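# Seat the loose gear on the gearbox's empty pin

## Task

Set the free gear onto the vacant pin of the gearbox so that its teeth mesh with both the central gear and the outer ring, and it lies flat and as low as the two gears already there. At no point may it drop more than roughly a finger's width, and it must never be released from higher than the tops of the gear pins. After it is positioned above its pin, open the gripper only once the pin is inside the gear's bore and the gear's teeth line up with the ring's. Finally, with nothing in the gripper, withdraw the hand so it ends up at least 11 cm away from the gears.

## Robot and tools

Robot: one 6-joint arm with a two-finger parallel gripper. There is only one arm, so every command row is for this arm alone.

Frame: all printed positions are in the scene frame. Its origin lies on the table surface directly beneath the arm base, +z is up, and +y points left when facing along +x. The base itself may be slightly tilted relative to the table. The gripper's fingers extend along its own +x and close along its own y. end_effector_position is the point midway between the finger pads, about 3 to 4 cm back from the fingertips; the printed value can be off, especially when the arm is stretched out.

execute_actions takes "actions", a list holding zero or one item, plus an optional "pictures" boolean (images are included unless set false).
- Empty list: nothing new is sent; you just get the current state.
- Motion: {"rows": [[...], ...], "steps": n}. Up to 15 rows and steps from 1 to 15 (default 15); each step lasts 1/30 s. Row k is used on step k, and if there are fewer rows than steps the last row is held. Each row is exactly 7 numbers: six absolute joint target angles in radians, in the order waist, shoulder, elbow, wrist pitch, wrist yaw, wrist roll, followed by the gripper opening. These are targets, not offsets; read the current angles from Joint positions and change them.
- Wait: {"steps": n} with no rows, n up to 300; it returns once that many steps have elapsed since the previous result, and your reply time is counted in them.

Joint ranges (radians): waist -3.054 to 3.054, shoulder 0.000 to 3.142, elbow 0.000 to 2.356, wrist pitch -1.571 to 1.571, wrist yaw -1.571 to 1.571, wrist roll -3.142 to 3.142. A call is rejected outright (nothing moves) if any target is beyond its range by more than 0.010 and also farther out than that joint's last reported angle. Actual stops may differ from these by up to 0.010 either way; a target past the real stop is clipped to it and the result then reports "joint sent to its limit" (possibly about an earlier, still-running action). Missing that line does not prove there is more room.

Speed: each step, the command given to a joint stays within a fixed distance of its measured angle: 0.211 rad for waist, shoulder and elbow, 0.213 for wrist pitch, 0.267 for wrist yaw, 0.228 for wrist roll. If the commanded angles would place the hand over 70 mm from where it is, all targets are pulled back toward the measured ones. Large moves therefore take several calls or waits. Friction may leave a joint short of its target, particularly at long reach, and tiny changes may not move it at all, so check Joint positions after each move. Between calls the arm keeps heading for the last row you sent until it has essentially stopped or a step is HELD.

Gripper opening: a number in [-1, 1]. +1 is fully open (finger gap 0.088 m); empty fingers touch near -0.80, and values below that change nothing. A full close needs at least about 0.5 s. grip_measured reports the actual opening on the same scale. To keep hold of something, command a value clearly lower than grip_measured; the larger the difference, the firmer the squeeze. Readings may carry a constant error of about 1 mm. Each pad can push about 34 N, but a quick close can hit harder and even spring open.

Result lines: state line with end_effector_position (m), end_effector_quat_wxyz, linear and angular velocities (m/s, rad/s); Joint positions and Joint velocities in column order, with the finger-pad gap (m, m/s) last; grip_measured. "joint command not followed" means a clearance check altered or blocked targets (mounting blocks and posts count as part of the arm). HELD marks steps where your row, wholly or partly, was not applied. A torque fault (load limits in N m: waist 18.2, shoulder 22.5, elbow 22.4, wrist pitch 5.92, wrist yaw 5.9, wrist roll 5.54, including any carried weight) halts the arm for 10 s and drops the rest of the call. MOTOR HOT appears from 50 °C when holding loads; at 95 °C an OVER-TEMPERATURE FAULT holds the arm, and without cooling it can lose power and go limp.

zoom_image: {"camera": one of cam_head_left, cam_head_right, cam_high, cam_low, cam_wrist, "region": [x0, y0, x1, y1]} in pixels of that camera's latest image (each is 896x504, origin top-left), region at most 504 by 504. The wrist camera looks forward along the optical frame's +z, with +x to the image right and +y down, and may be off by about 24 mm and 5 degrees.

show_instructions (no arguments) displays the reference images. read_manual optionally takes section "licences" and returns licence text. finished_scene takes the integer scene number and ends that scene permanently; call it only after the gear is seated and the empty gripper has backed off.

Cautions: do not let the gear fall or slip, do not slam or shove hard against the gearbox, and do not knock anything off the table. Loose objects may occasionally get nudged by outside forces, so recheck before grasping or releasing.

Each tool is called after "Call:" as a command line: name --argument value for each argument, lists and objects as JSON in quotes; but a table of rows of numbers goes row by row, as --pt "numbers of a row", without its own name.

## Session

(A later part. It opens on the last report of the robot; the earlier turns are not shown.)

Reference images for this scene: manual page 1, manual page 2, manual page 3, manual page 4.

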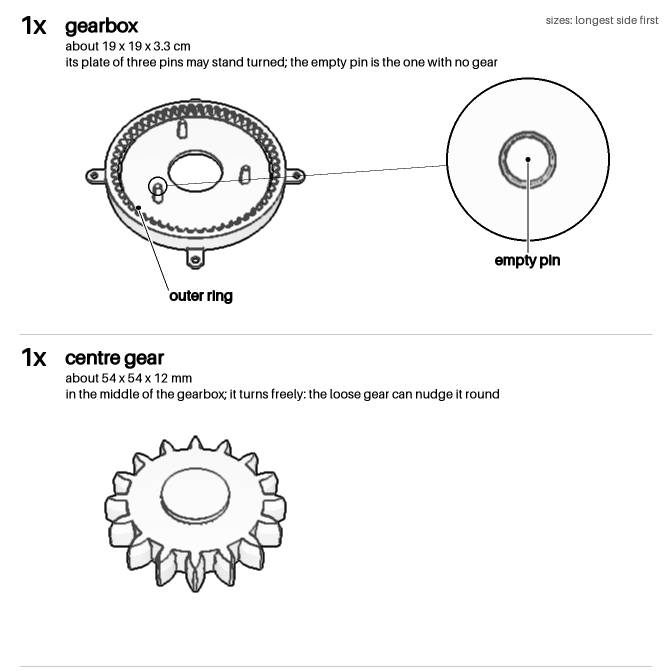

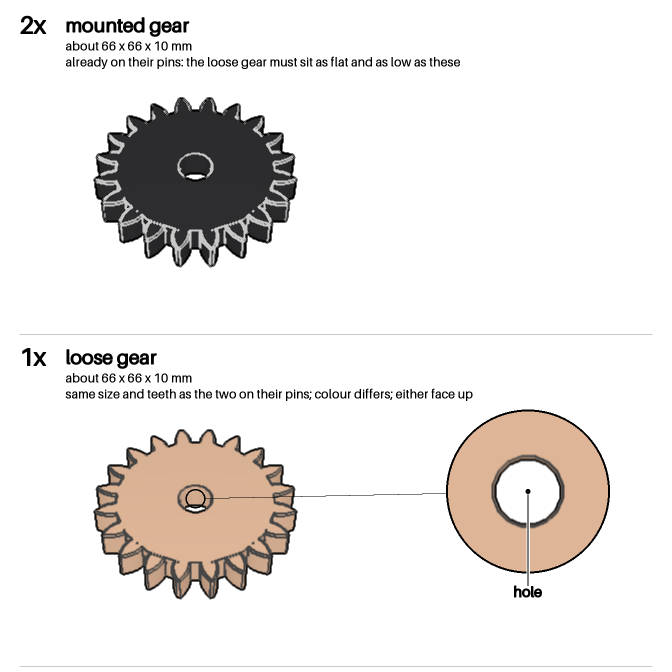

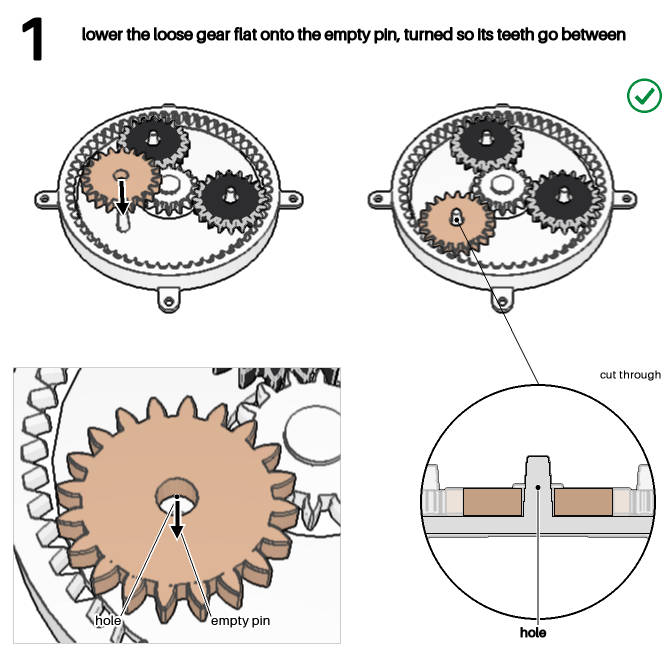

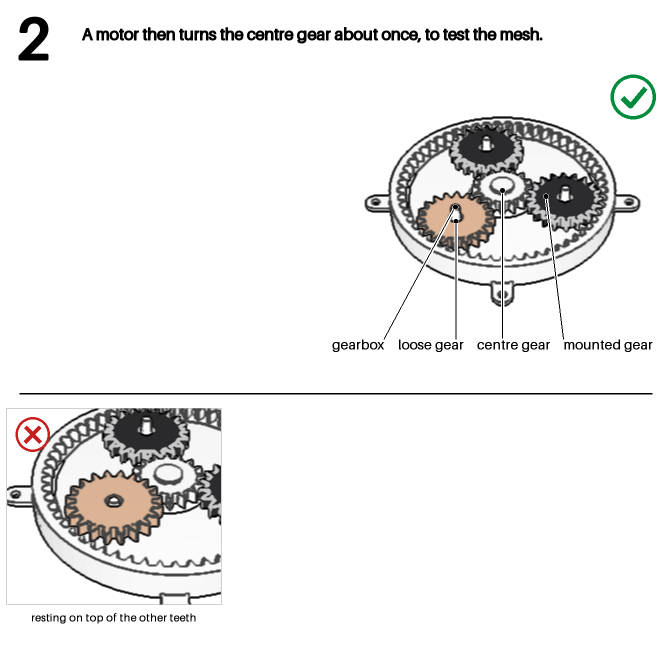

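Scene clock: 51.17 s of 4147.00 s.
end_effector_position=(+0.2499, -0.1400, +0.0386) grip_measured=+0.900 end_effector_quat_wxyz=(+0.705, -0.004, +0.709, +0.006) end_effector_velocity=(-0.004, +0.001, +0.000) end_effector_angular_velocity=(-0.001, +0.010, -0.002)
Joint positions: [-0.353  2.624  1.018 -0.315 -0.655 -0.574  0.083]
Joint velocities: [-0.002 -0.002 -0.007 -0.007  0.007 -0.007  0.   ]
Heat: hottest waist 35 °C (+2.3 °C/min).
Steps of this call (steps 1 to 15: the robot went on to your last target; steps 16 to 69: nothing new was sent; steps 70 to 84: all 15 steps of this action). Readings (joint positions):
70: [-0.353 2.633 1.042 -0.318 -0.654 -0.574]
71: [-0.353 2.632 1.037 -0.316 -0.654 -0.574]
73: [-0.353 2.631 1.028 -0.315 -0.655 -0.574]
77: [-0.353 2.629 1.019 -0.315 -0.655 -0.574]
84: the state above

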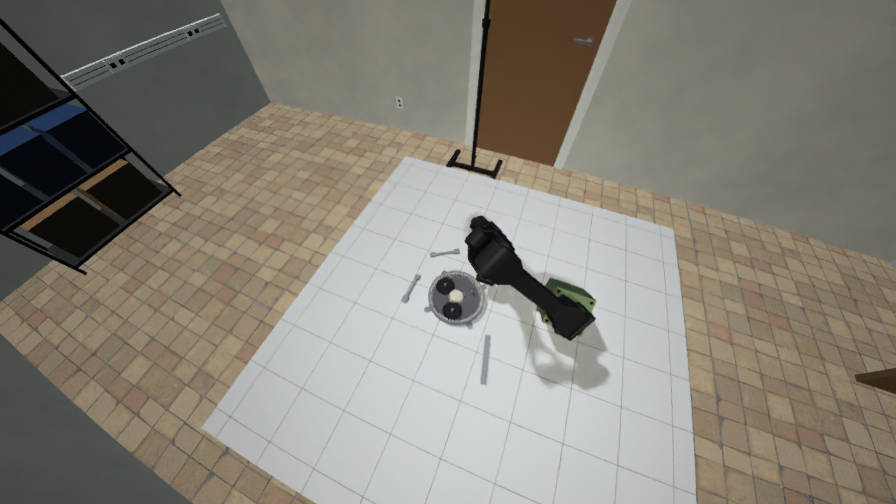

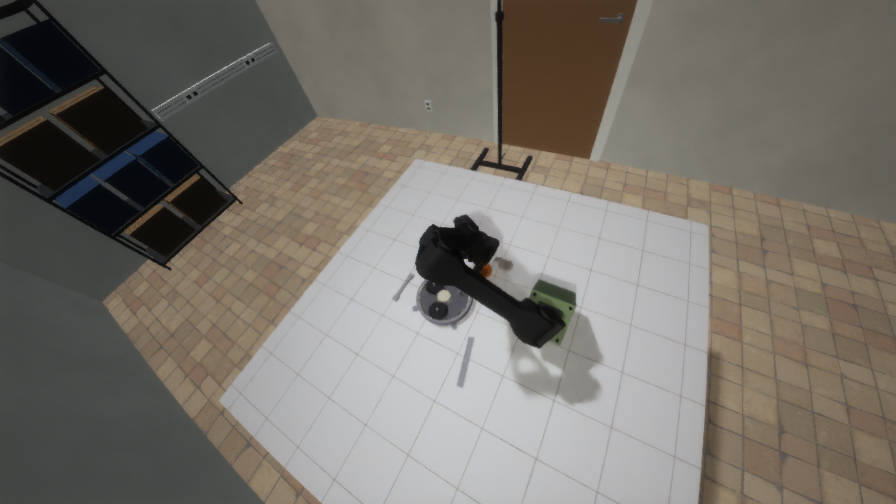

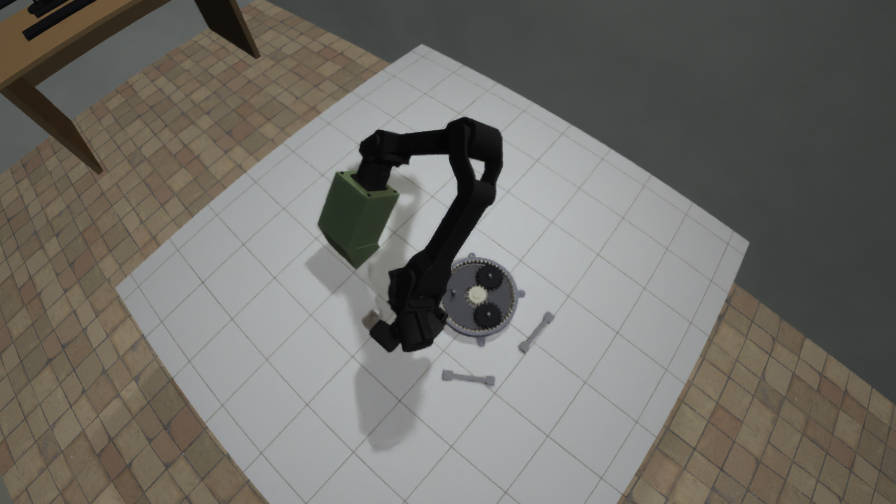

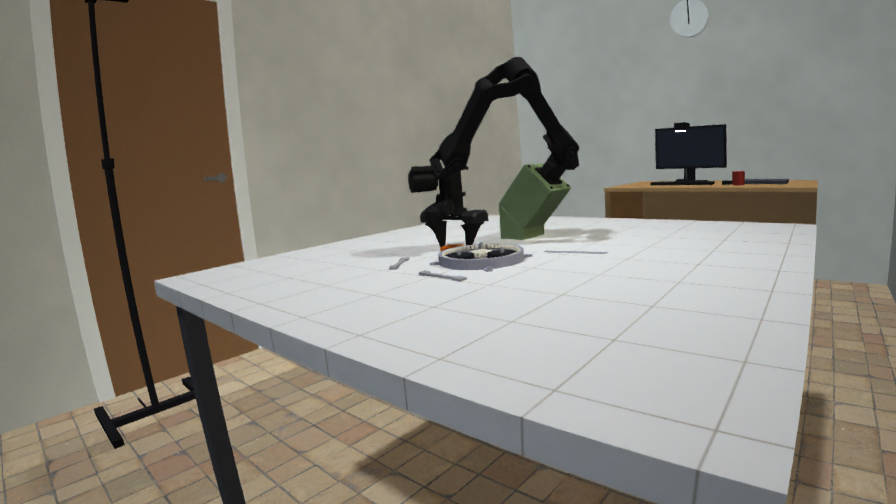

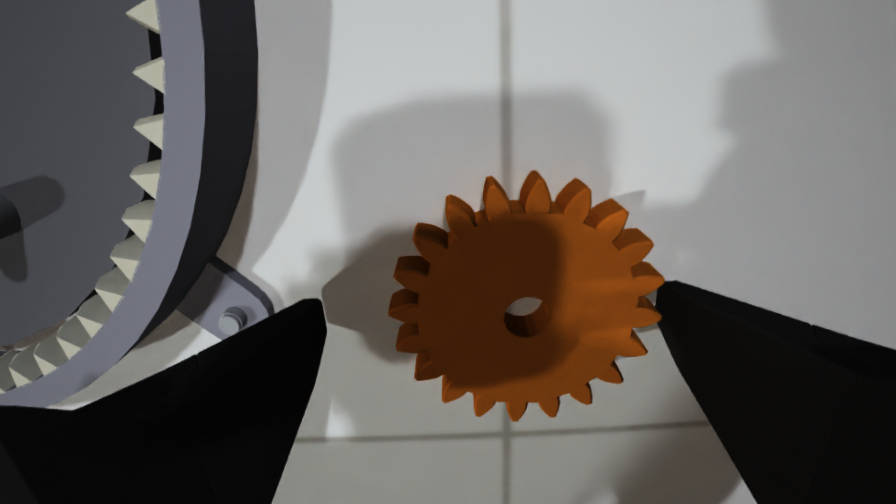

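Call:
execute_actions --actions '[{"rows":[[-0.354,2.61,1.012,-0.313,-0.658,-0.57,0.75],[-0.354,2.61,1.012,-0.313,-0.658,-0.57,0.7],[-0.354,2.61,1.012,-0.313,-0.658,-0.57,0.65],[-0.354,2.61,1.012,-0.313,-0.658,-0.57,0.6],[-0.354,2.61,1.012,-0.313,-0.658,-0.57,0.55],[-0.354,2.61,1.012,-0.313,-0.658,-0.57,0.5],[-0.354,2.61,1.012,-0.313,-0.658,-0.57,0.45],[-0.354,2.61,1.012,-0.313,-0.658,-0.57,0.4],[-0.354,2.61,1.012,-0.313,-0.658,-0.57,0.3],[-0.354,2.61,1.012,-0.313,-0.658,-0.57,0.2]],"steps":15}]'

Scene clock: 57.03 s of 4147.00 s.
end_effector_position=(+0.2497, -0.1398, +0.0386) grip_measured=+0.511 end_effector_quat_wxyz=(+0.705, -0.004, +0.709, +0.006) end_effector_velocity=(+0.002, +0.003, +0.001) end_effector_angular_velocity=(+0.020, -0.012, -0.011)
Joint positions: [-0.353  2.623  1.017 -0.314 -0.655 -0.574  0.064]
Joint velocities: [-0.002 -0.002  0.002 -0.007 -0.022  0.007 -0.001]
Heat: hottest waist 36 °C (+3.2 °C/min).
Steps of this call (steps 1 to 15: the robot went on to your last target; steps 16 to 161: nothing new was sent; steps 162 to 176: all 15 steps of this action). Readings (joint positions):
162: [-0.353 2.623 1.017 -0.315 -0.655 -0.574]
163: [-0.353 2.623 1.017 -0.314 -0.655 -0.574]
165: [-0.353 2.623 1.017 -0.314 -0.655 -0.574]
169: [-0.353 2.623 1.017 -0.314 -0.655 -0.574]
176: the state above

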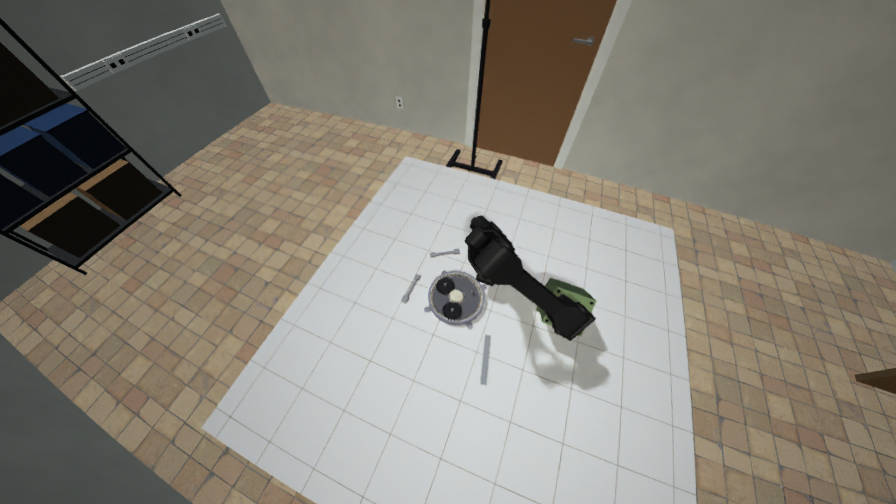

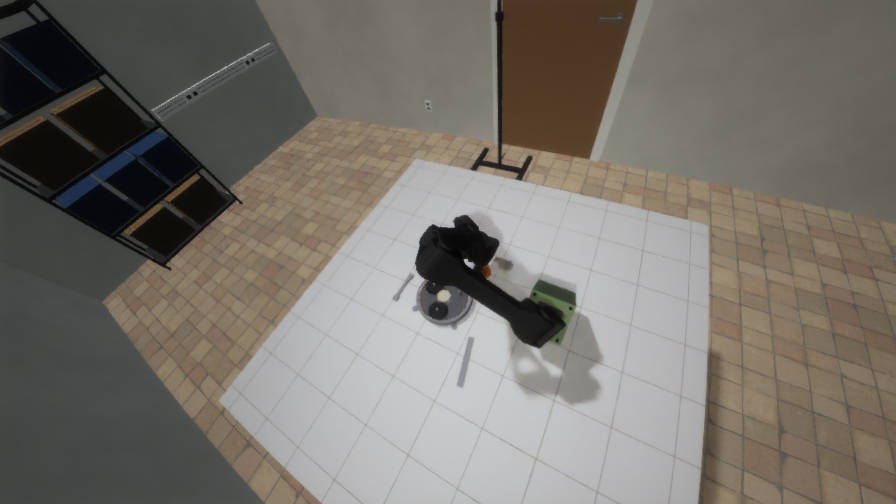

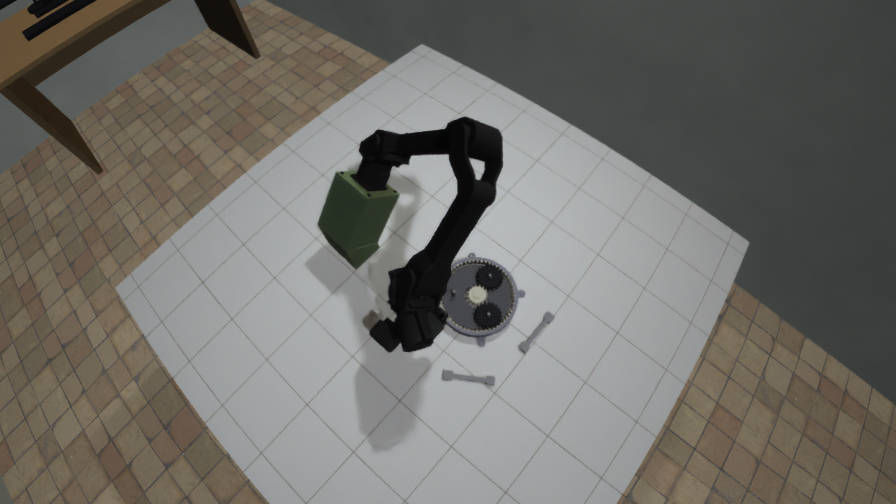

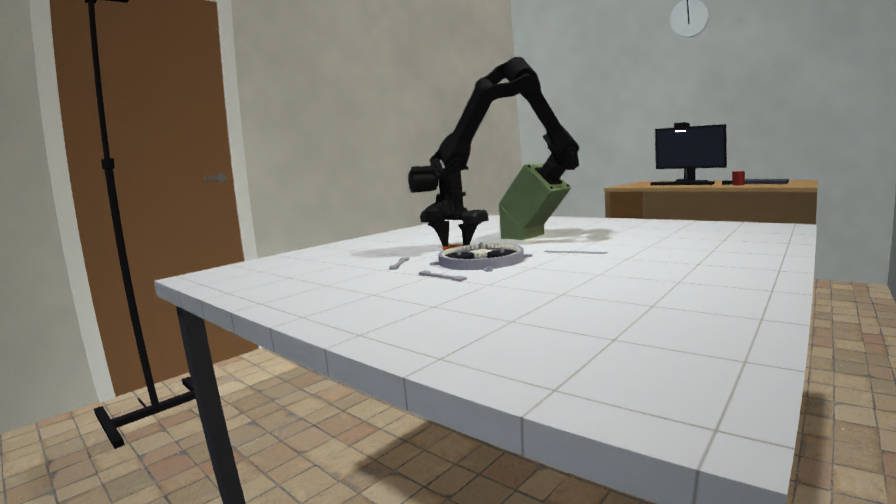

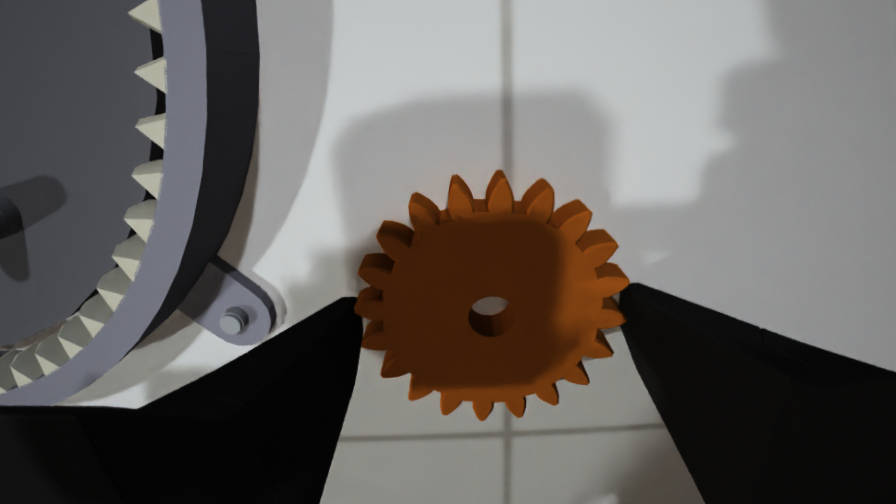

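Call:
execute_actions --actions '[{"rows":[[-0.38,2.595,1.02,-0.36,-0.647,-0.60,0.2],[-0.38,2.595,1.02,-0.36,-0.647,-0.60,0.2],[-0.41,2.565,1.02,-0.415,-0.637,-0.63,0.2],[-0.41,2.565,1.02,-0.415,-0.637,-0.63,0.2],[-0.45,2.51,1.02,-0.49,-0.622,-0.67,0.2],[-0.45,2.51,1.02,-0.49,-0.622,-0.67,0.2],[-0.49,2.46,1.015,-0.56,-0.606,-0.72,0.2]],"steps":15}]' --pictures false

Call:
execute_actions --actions '[{"rows":[[-0.43,2.39,0.99,-0.55,-0.63,-0.8,0.2],[-0.43,2.39,0.99,-0.55,-0.63,-0.8,0.2],[-0.36,2.32,0.96,-0.53,-0.65,-0.88,0.2],[-0.36,2.32,0.96,-0.53,-0.65,-0.88,0.2],[-0.29,2.25,0.93,-0.52,-0.67,-0.96,0.2],[-0.29,2.25,0.93,-0.52,-0.67,-0.96,0.2],[-0.22,2.19,0.9,-0.50,-0.69,-1.04,0.2],[-0.22,2.19,0.9,-0.50,-0.69,-1.04,0.2],[-0.155,2.14,0.88,-0.49,-0.709,-1.11,0.2]],"steps":15}]' --pictures false

Call:
execute_actions --actions '[{"steps":8}]'

Scene clock: 72.37 s of 4147.00 s.
end_effector_position=(+0.2408, -0.1362, +0.0957) grip_measured=+0.511 end_effector_quat_wxyz=(+0.706, +0.003, +0.708, +0.003) end_effector_velocity=(-0.017, +0.010, +0.001) end_effector_angular_velocity=(+0.039, +0.078, +0.004)
Joint positions: [-0.483  2.477  1.016 -0.549 -0.612 -0.709  0.064]
Joint velocities: [-0.002 -0.002  0.002 -0.11   0.022 -0.066 -0.   ]
Heat: hottest shoulder 39 °C (+7.1 °C/min).
Steps of this call (steps 1 to 15: the robot went on to your last target; steps 16 to 445: nothing new was sent; steps 446 to 460: all 15 steps of this action). Readings (joint positions):
446: [-0.354 2.620 1.016 -0.319 -0.655 -0.574]
447: [-0.357 2.618 1.016 -0.330 -0.655 -0.578]
449: [-0.373 2.606 1.016 -0.367 -0.650 -0.598]
453: [-0.436 2.536 1.016 -0.480 -0.626 -0.665]
460: the state above

Scene clock: 72.87 s of 4147.00 s.
end_effector_position=(+0.2765, -0.0281, +0.0932) grip_measured=+0.512 end_effector_quat_wxyz=(+0.655, -0.264, +0.657, +0.263) end_effector_velocity=(-0.022, +0.028, -0.005) end_effector_angular_velocity=(+0.008, +0.040, +0.263)
Joint positions: [-0.163  2.164  0.895 -0.496 -0.702 -1.084  0.064]
Joint velocities: [ 0.066 -0.095 -0.1    0.007 -0.007 -0.212 -0.   ]
Heat: hottest shoulder 39 °C (+7.1 °C/min).
Steps of this call (steps 1 to 15: all 15 steps of this action). Readings (joint positions):
1: [-0.480 2.469 1.013 -0.550 -0.611 -0.726]
2: [-0.471 2.458 1.006 -0.551 -0.612 -0.745]
4: [-0.433 2.411 0.987 -0.544 -0.623 -0.800]
8: [-0.306 2.281 0.945 -0.518 -0.663 -0.940]
15: the state above

Scene clock: 73.13 s of 4147.00 s.
end_effector_position=(+0.2756, -0.0253, +0.0930) grip_measured=+0.511 end_effector_quat_wxyz=(+0.652, -0.273, +0.653, +0.272) end_effector_velocity=(+0.001, +0.008, +0.001) end_effector_angular_velocity=(+0.019, -0.004, +0.036)
Joint positions: [-0.157  2.154  0.886 -0.492 -0.705 -1.104  0.064]
Joint velocities: [ 0.012 -0.017 -0.002 -0.007 -0.022 -0.022 -0.001]
Heat: hottest shoulder 39 °C (+7.0 °C/min).
Steps of this call (steps 1 to 8: the robot went on to your last target). Readings (joint positions):
1: [-0.162 2.162 0.892 -0.495 -0.702 -1.090]
2: [-0.161 2.160 0.889 -0.494 -0.702 -1.094]
4: [-0.160 2.158 0.887 -0.493 -0.703 -1.099]
8: the state above

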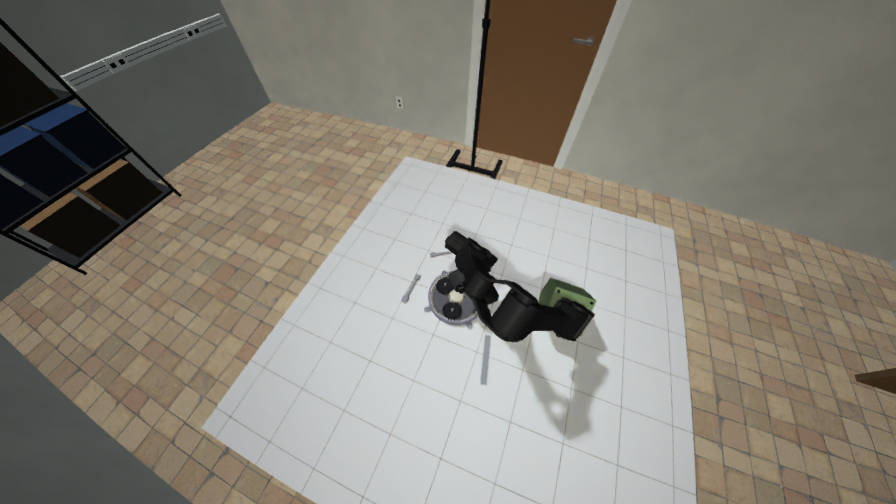

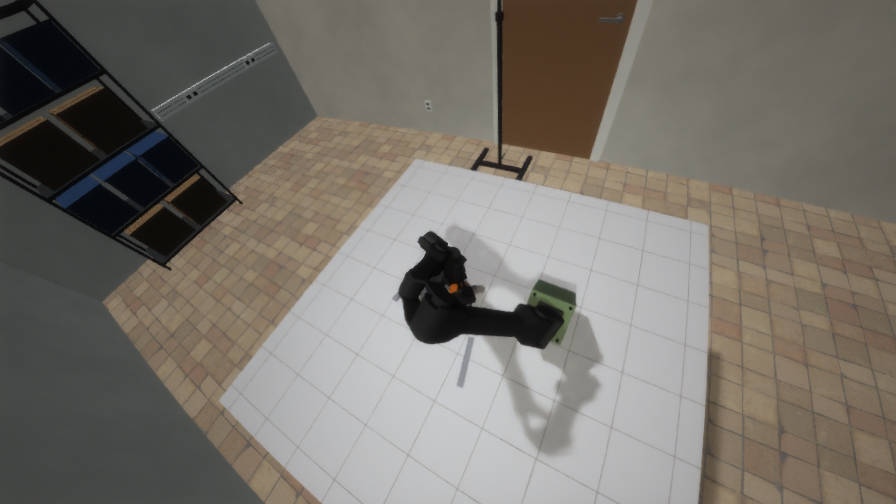

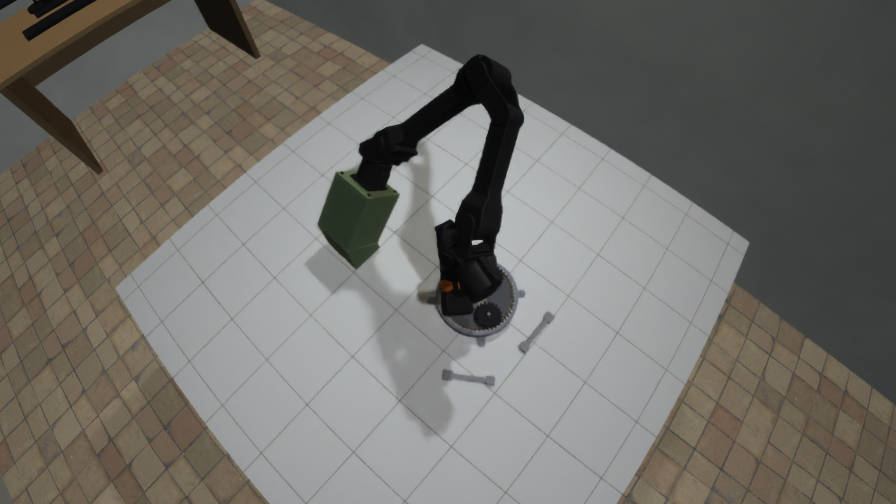

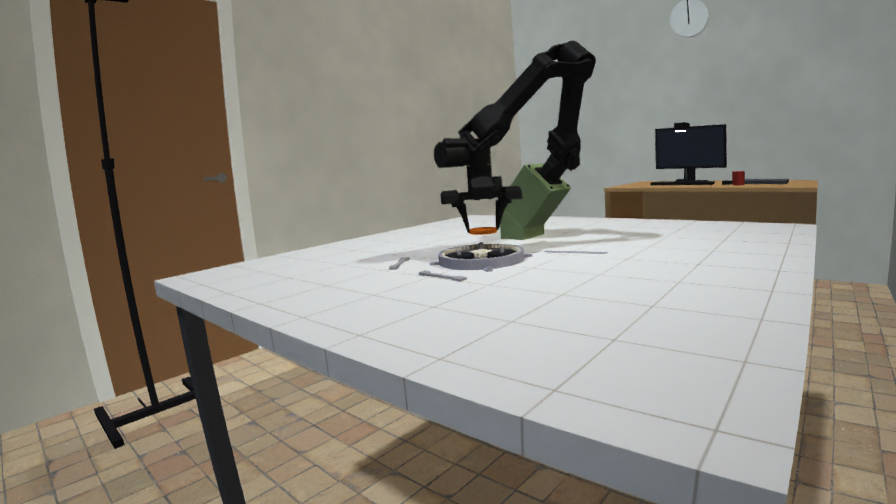

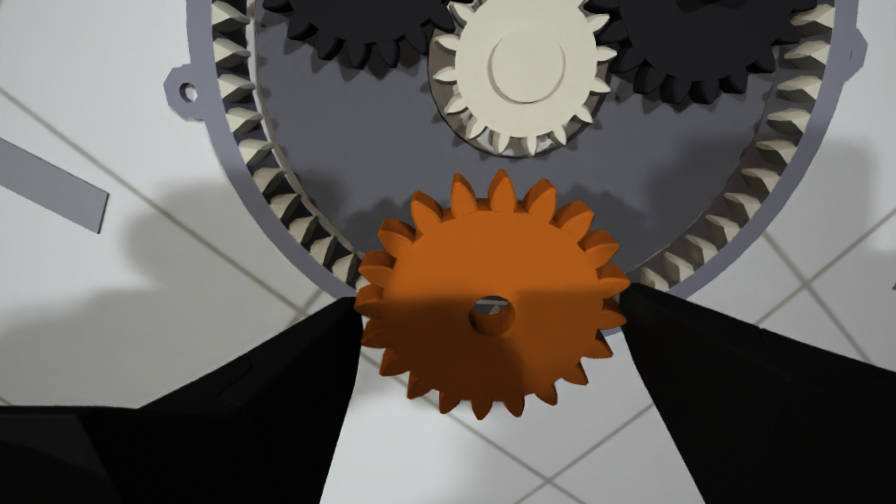

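Call:
execute_actions --actions '[{"rows":[[-0.145,2.18,0.92,-0.49,-0.71,-1.09,0.2],[-0.145,2.18,0.92,-0.49,-0.71,-1.09,0.2],[-0.128,2.224,0.955,-0.477,-0.716,-1.08,0.2]],"steps":15}]'

Scene clock: 86.30 s of 4147.00 s.
end_effector_position=(+0.2895, -0.0271, +0.0826) grip_measured=+0.508 end_effector_quat_wxyz=(+0.648, -0.274, +0.654, +0.278) end_effector_velocity=(+0.002, +0.003, +0.001) end_effector_angular_velocity=(+0.022, -0.006, +0.004)
Joint positions: [-0.129  2.214  0.946 -0.479 -0.712 -1.085  0.064]
Joint velocities: [-0.002  0.002  0.007 -0.007 -0.022 -0.007  0.   ]
Heat: hottest shoulder 39 °C (+6.0 °C/min).
Steps of this call (steps 1 to 30: the robot went on to your last target; steps 31 to 380: nothing new was sent; steps 381 to 395: all 15 steps of this action). Readings (joint positions):
381: [-0.154 2.152 0.886 -0.491 -0.706 -1.106]
382: [-0.153 2.155 0.890 -0.491 -0.706 -1.106]
384: [-0.145 2.174 0.911 -0.487 -0.709 -1.097]
388: [-0.131 2.205 0.938 -0.480 -0.711 -1.088]
395: the state above

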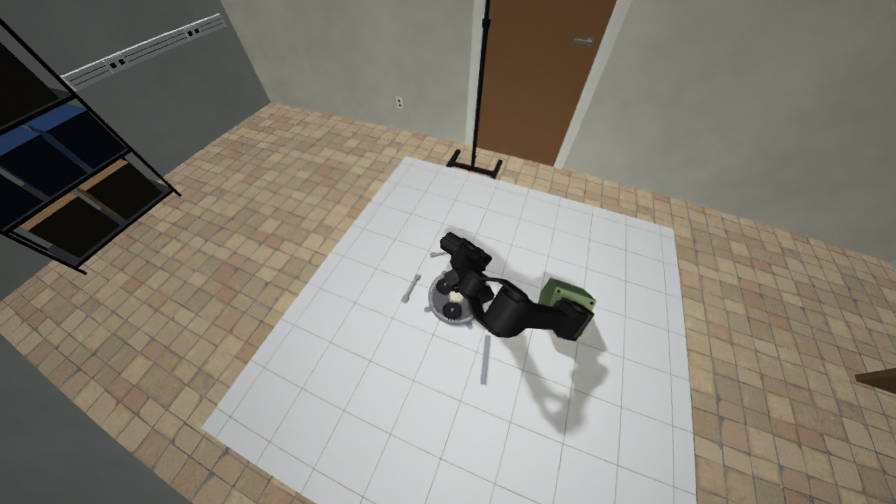

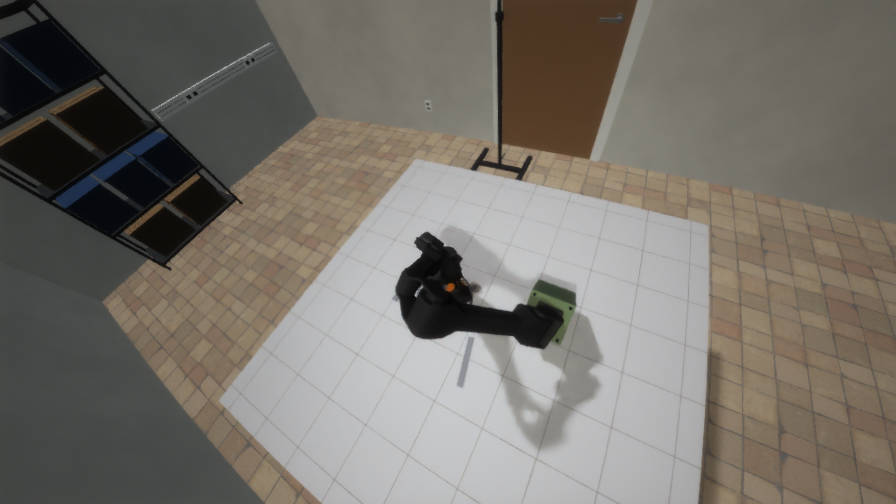

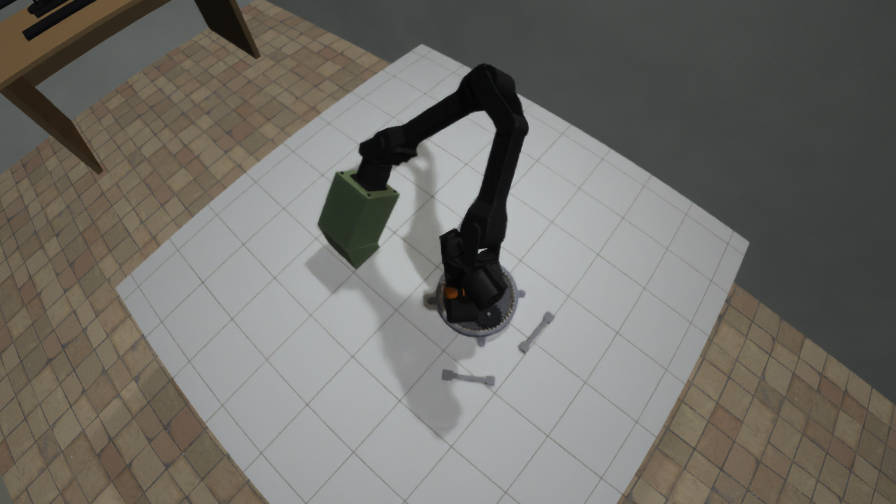

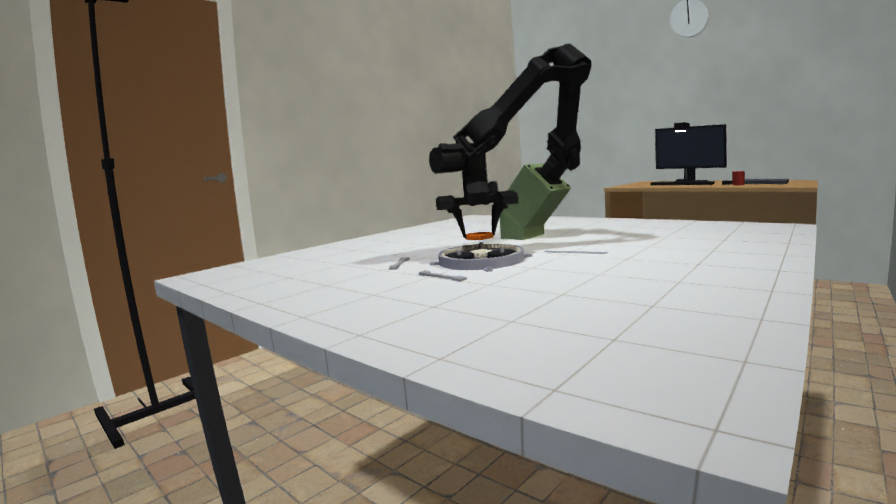

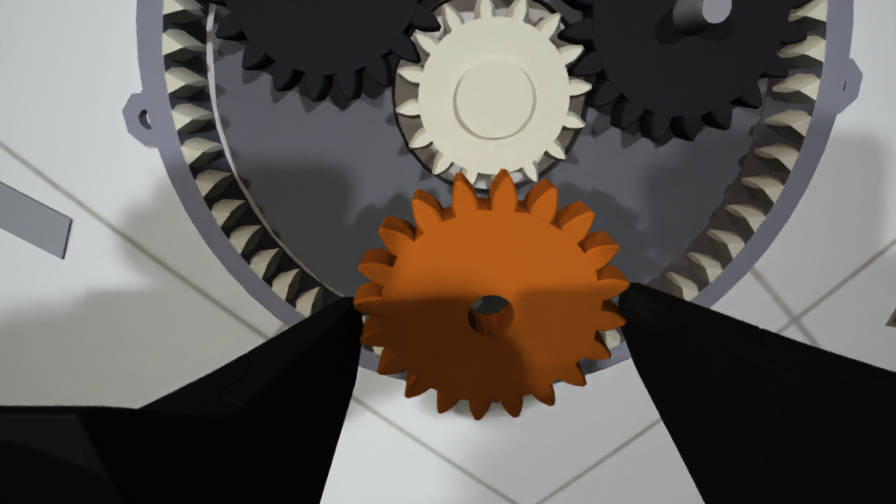

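Call:
execute_actions --actions '[{"rows":[[-0.098,2.222,0.95,-0.46,-0.722,-1.06,0.2]],"steps":15}]'

Call:
zoom_image --camera "cam_wrist" --region '[350,140,650,440]'

Scene clock: 91.83 s of 4147.00 s.
end_effector_position=(+0.2917, -0.0207, +0.0765) grip_measured=+0.506 end_effector_quat_wxyz=(+0.645, -0.276, +0.653, +0.285) end_effector_velocity=(-0.004, +0.000, -0.001) end_effector_angular_velocity=(+0.010, +0.009, -0.006)
Joint positions: [-0.099  2.216  0.947 -0.462 -0.718 -1.065  0.064]
Joint velocities: [-0.002  0.002 -0.007 -0.007 -0.007 -0.007  0.   ]
Heat: hottest shoulder 39 °C (+5.0 °C/min).
Steps of this call (steps 1 to 15: the robot went on to your last target; steps 16 to 151: nothing new was sent; steps 152 to 166: all 15 steps of this action). Readings (joint positions):
152: [-0.127 2.216 0.947 -0.476 -0.713 -1.081]
153: [-0.121 2.216 0.947 -0.472 -0.713 -1.076]
155: [-0.109 2.216 0.947 -0.467 -0.716 -1.071]
159: [-0.099 2.216 0.947 -0.464 -0.718 -1.067]
166: the state above

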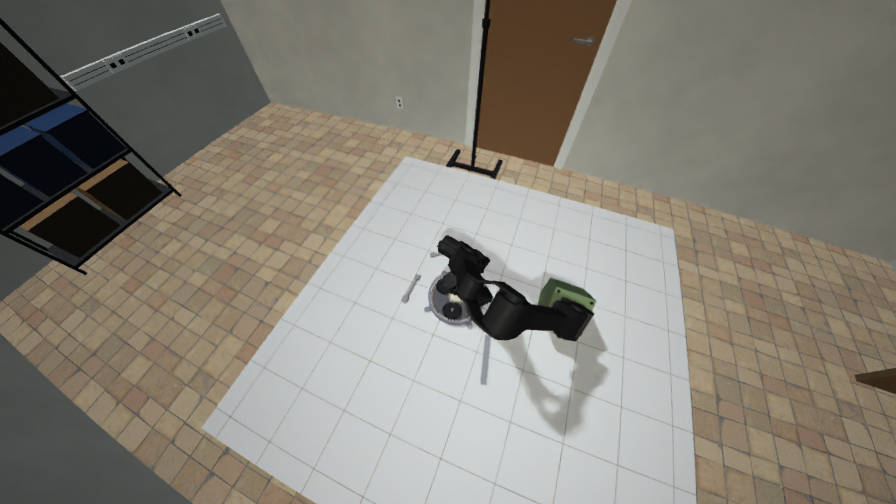

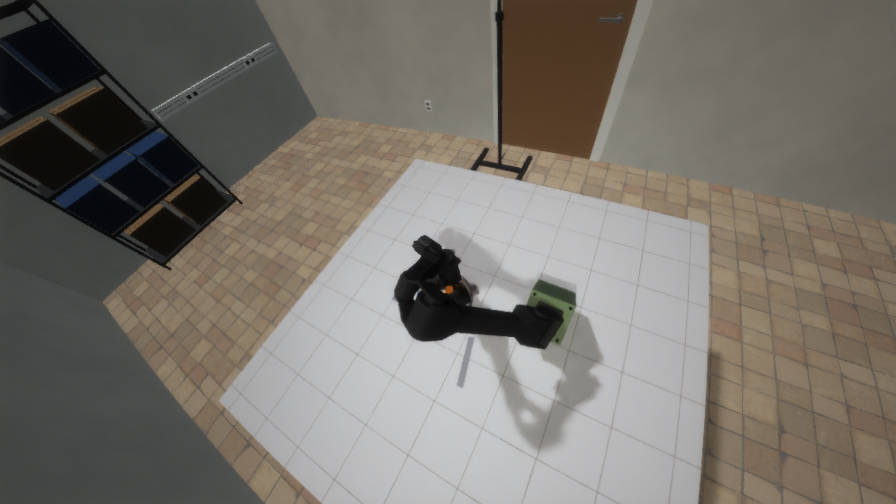

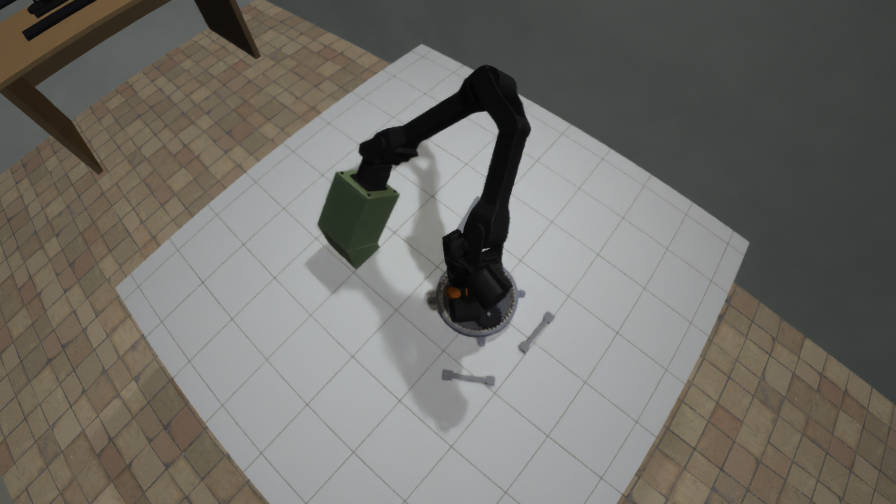

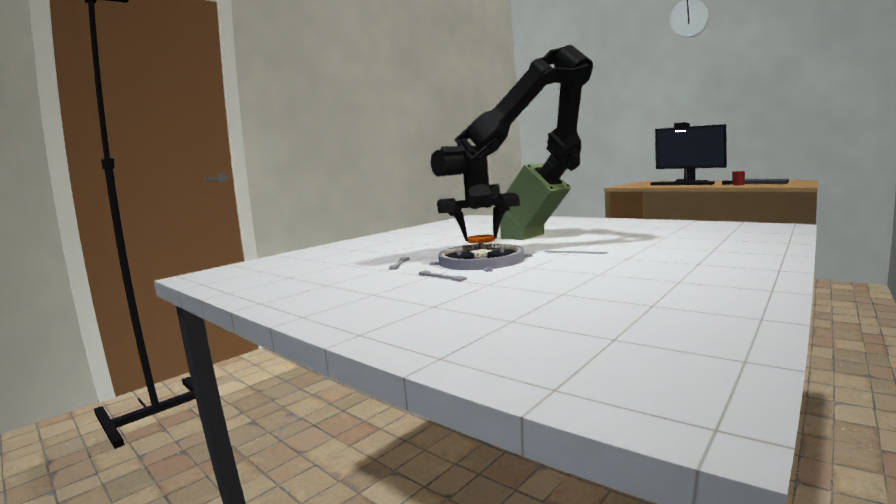

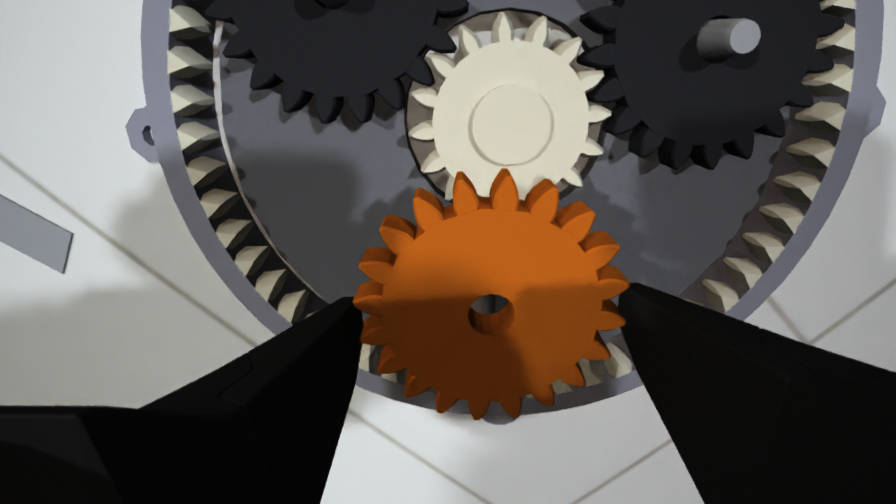

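Region (350, 140, 650, 440) of cam_wrist's 896x504 image, scaled by 1.680, with more detail than that image has.

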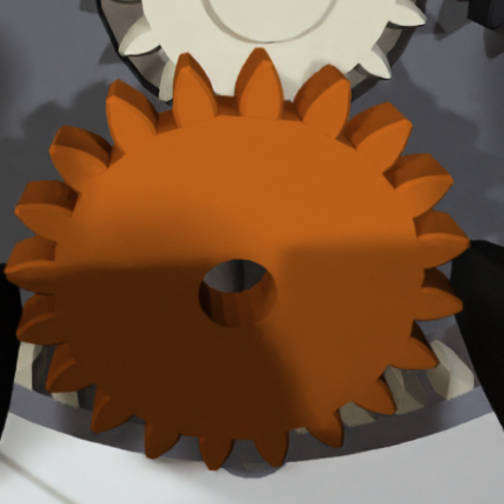

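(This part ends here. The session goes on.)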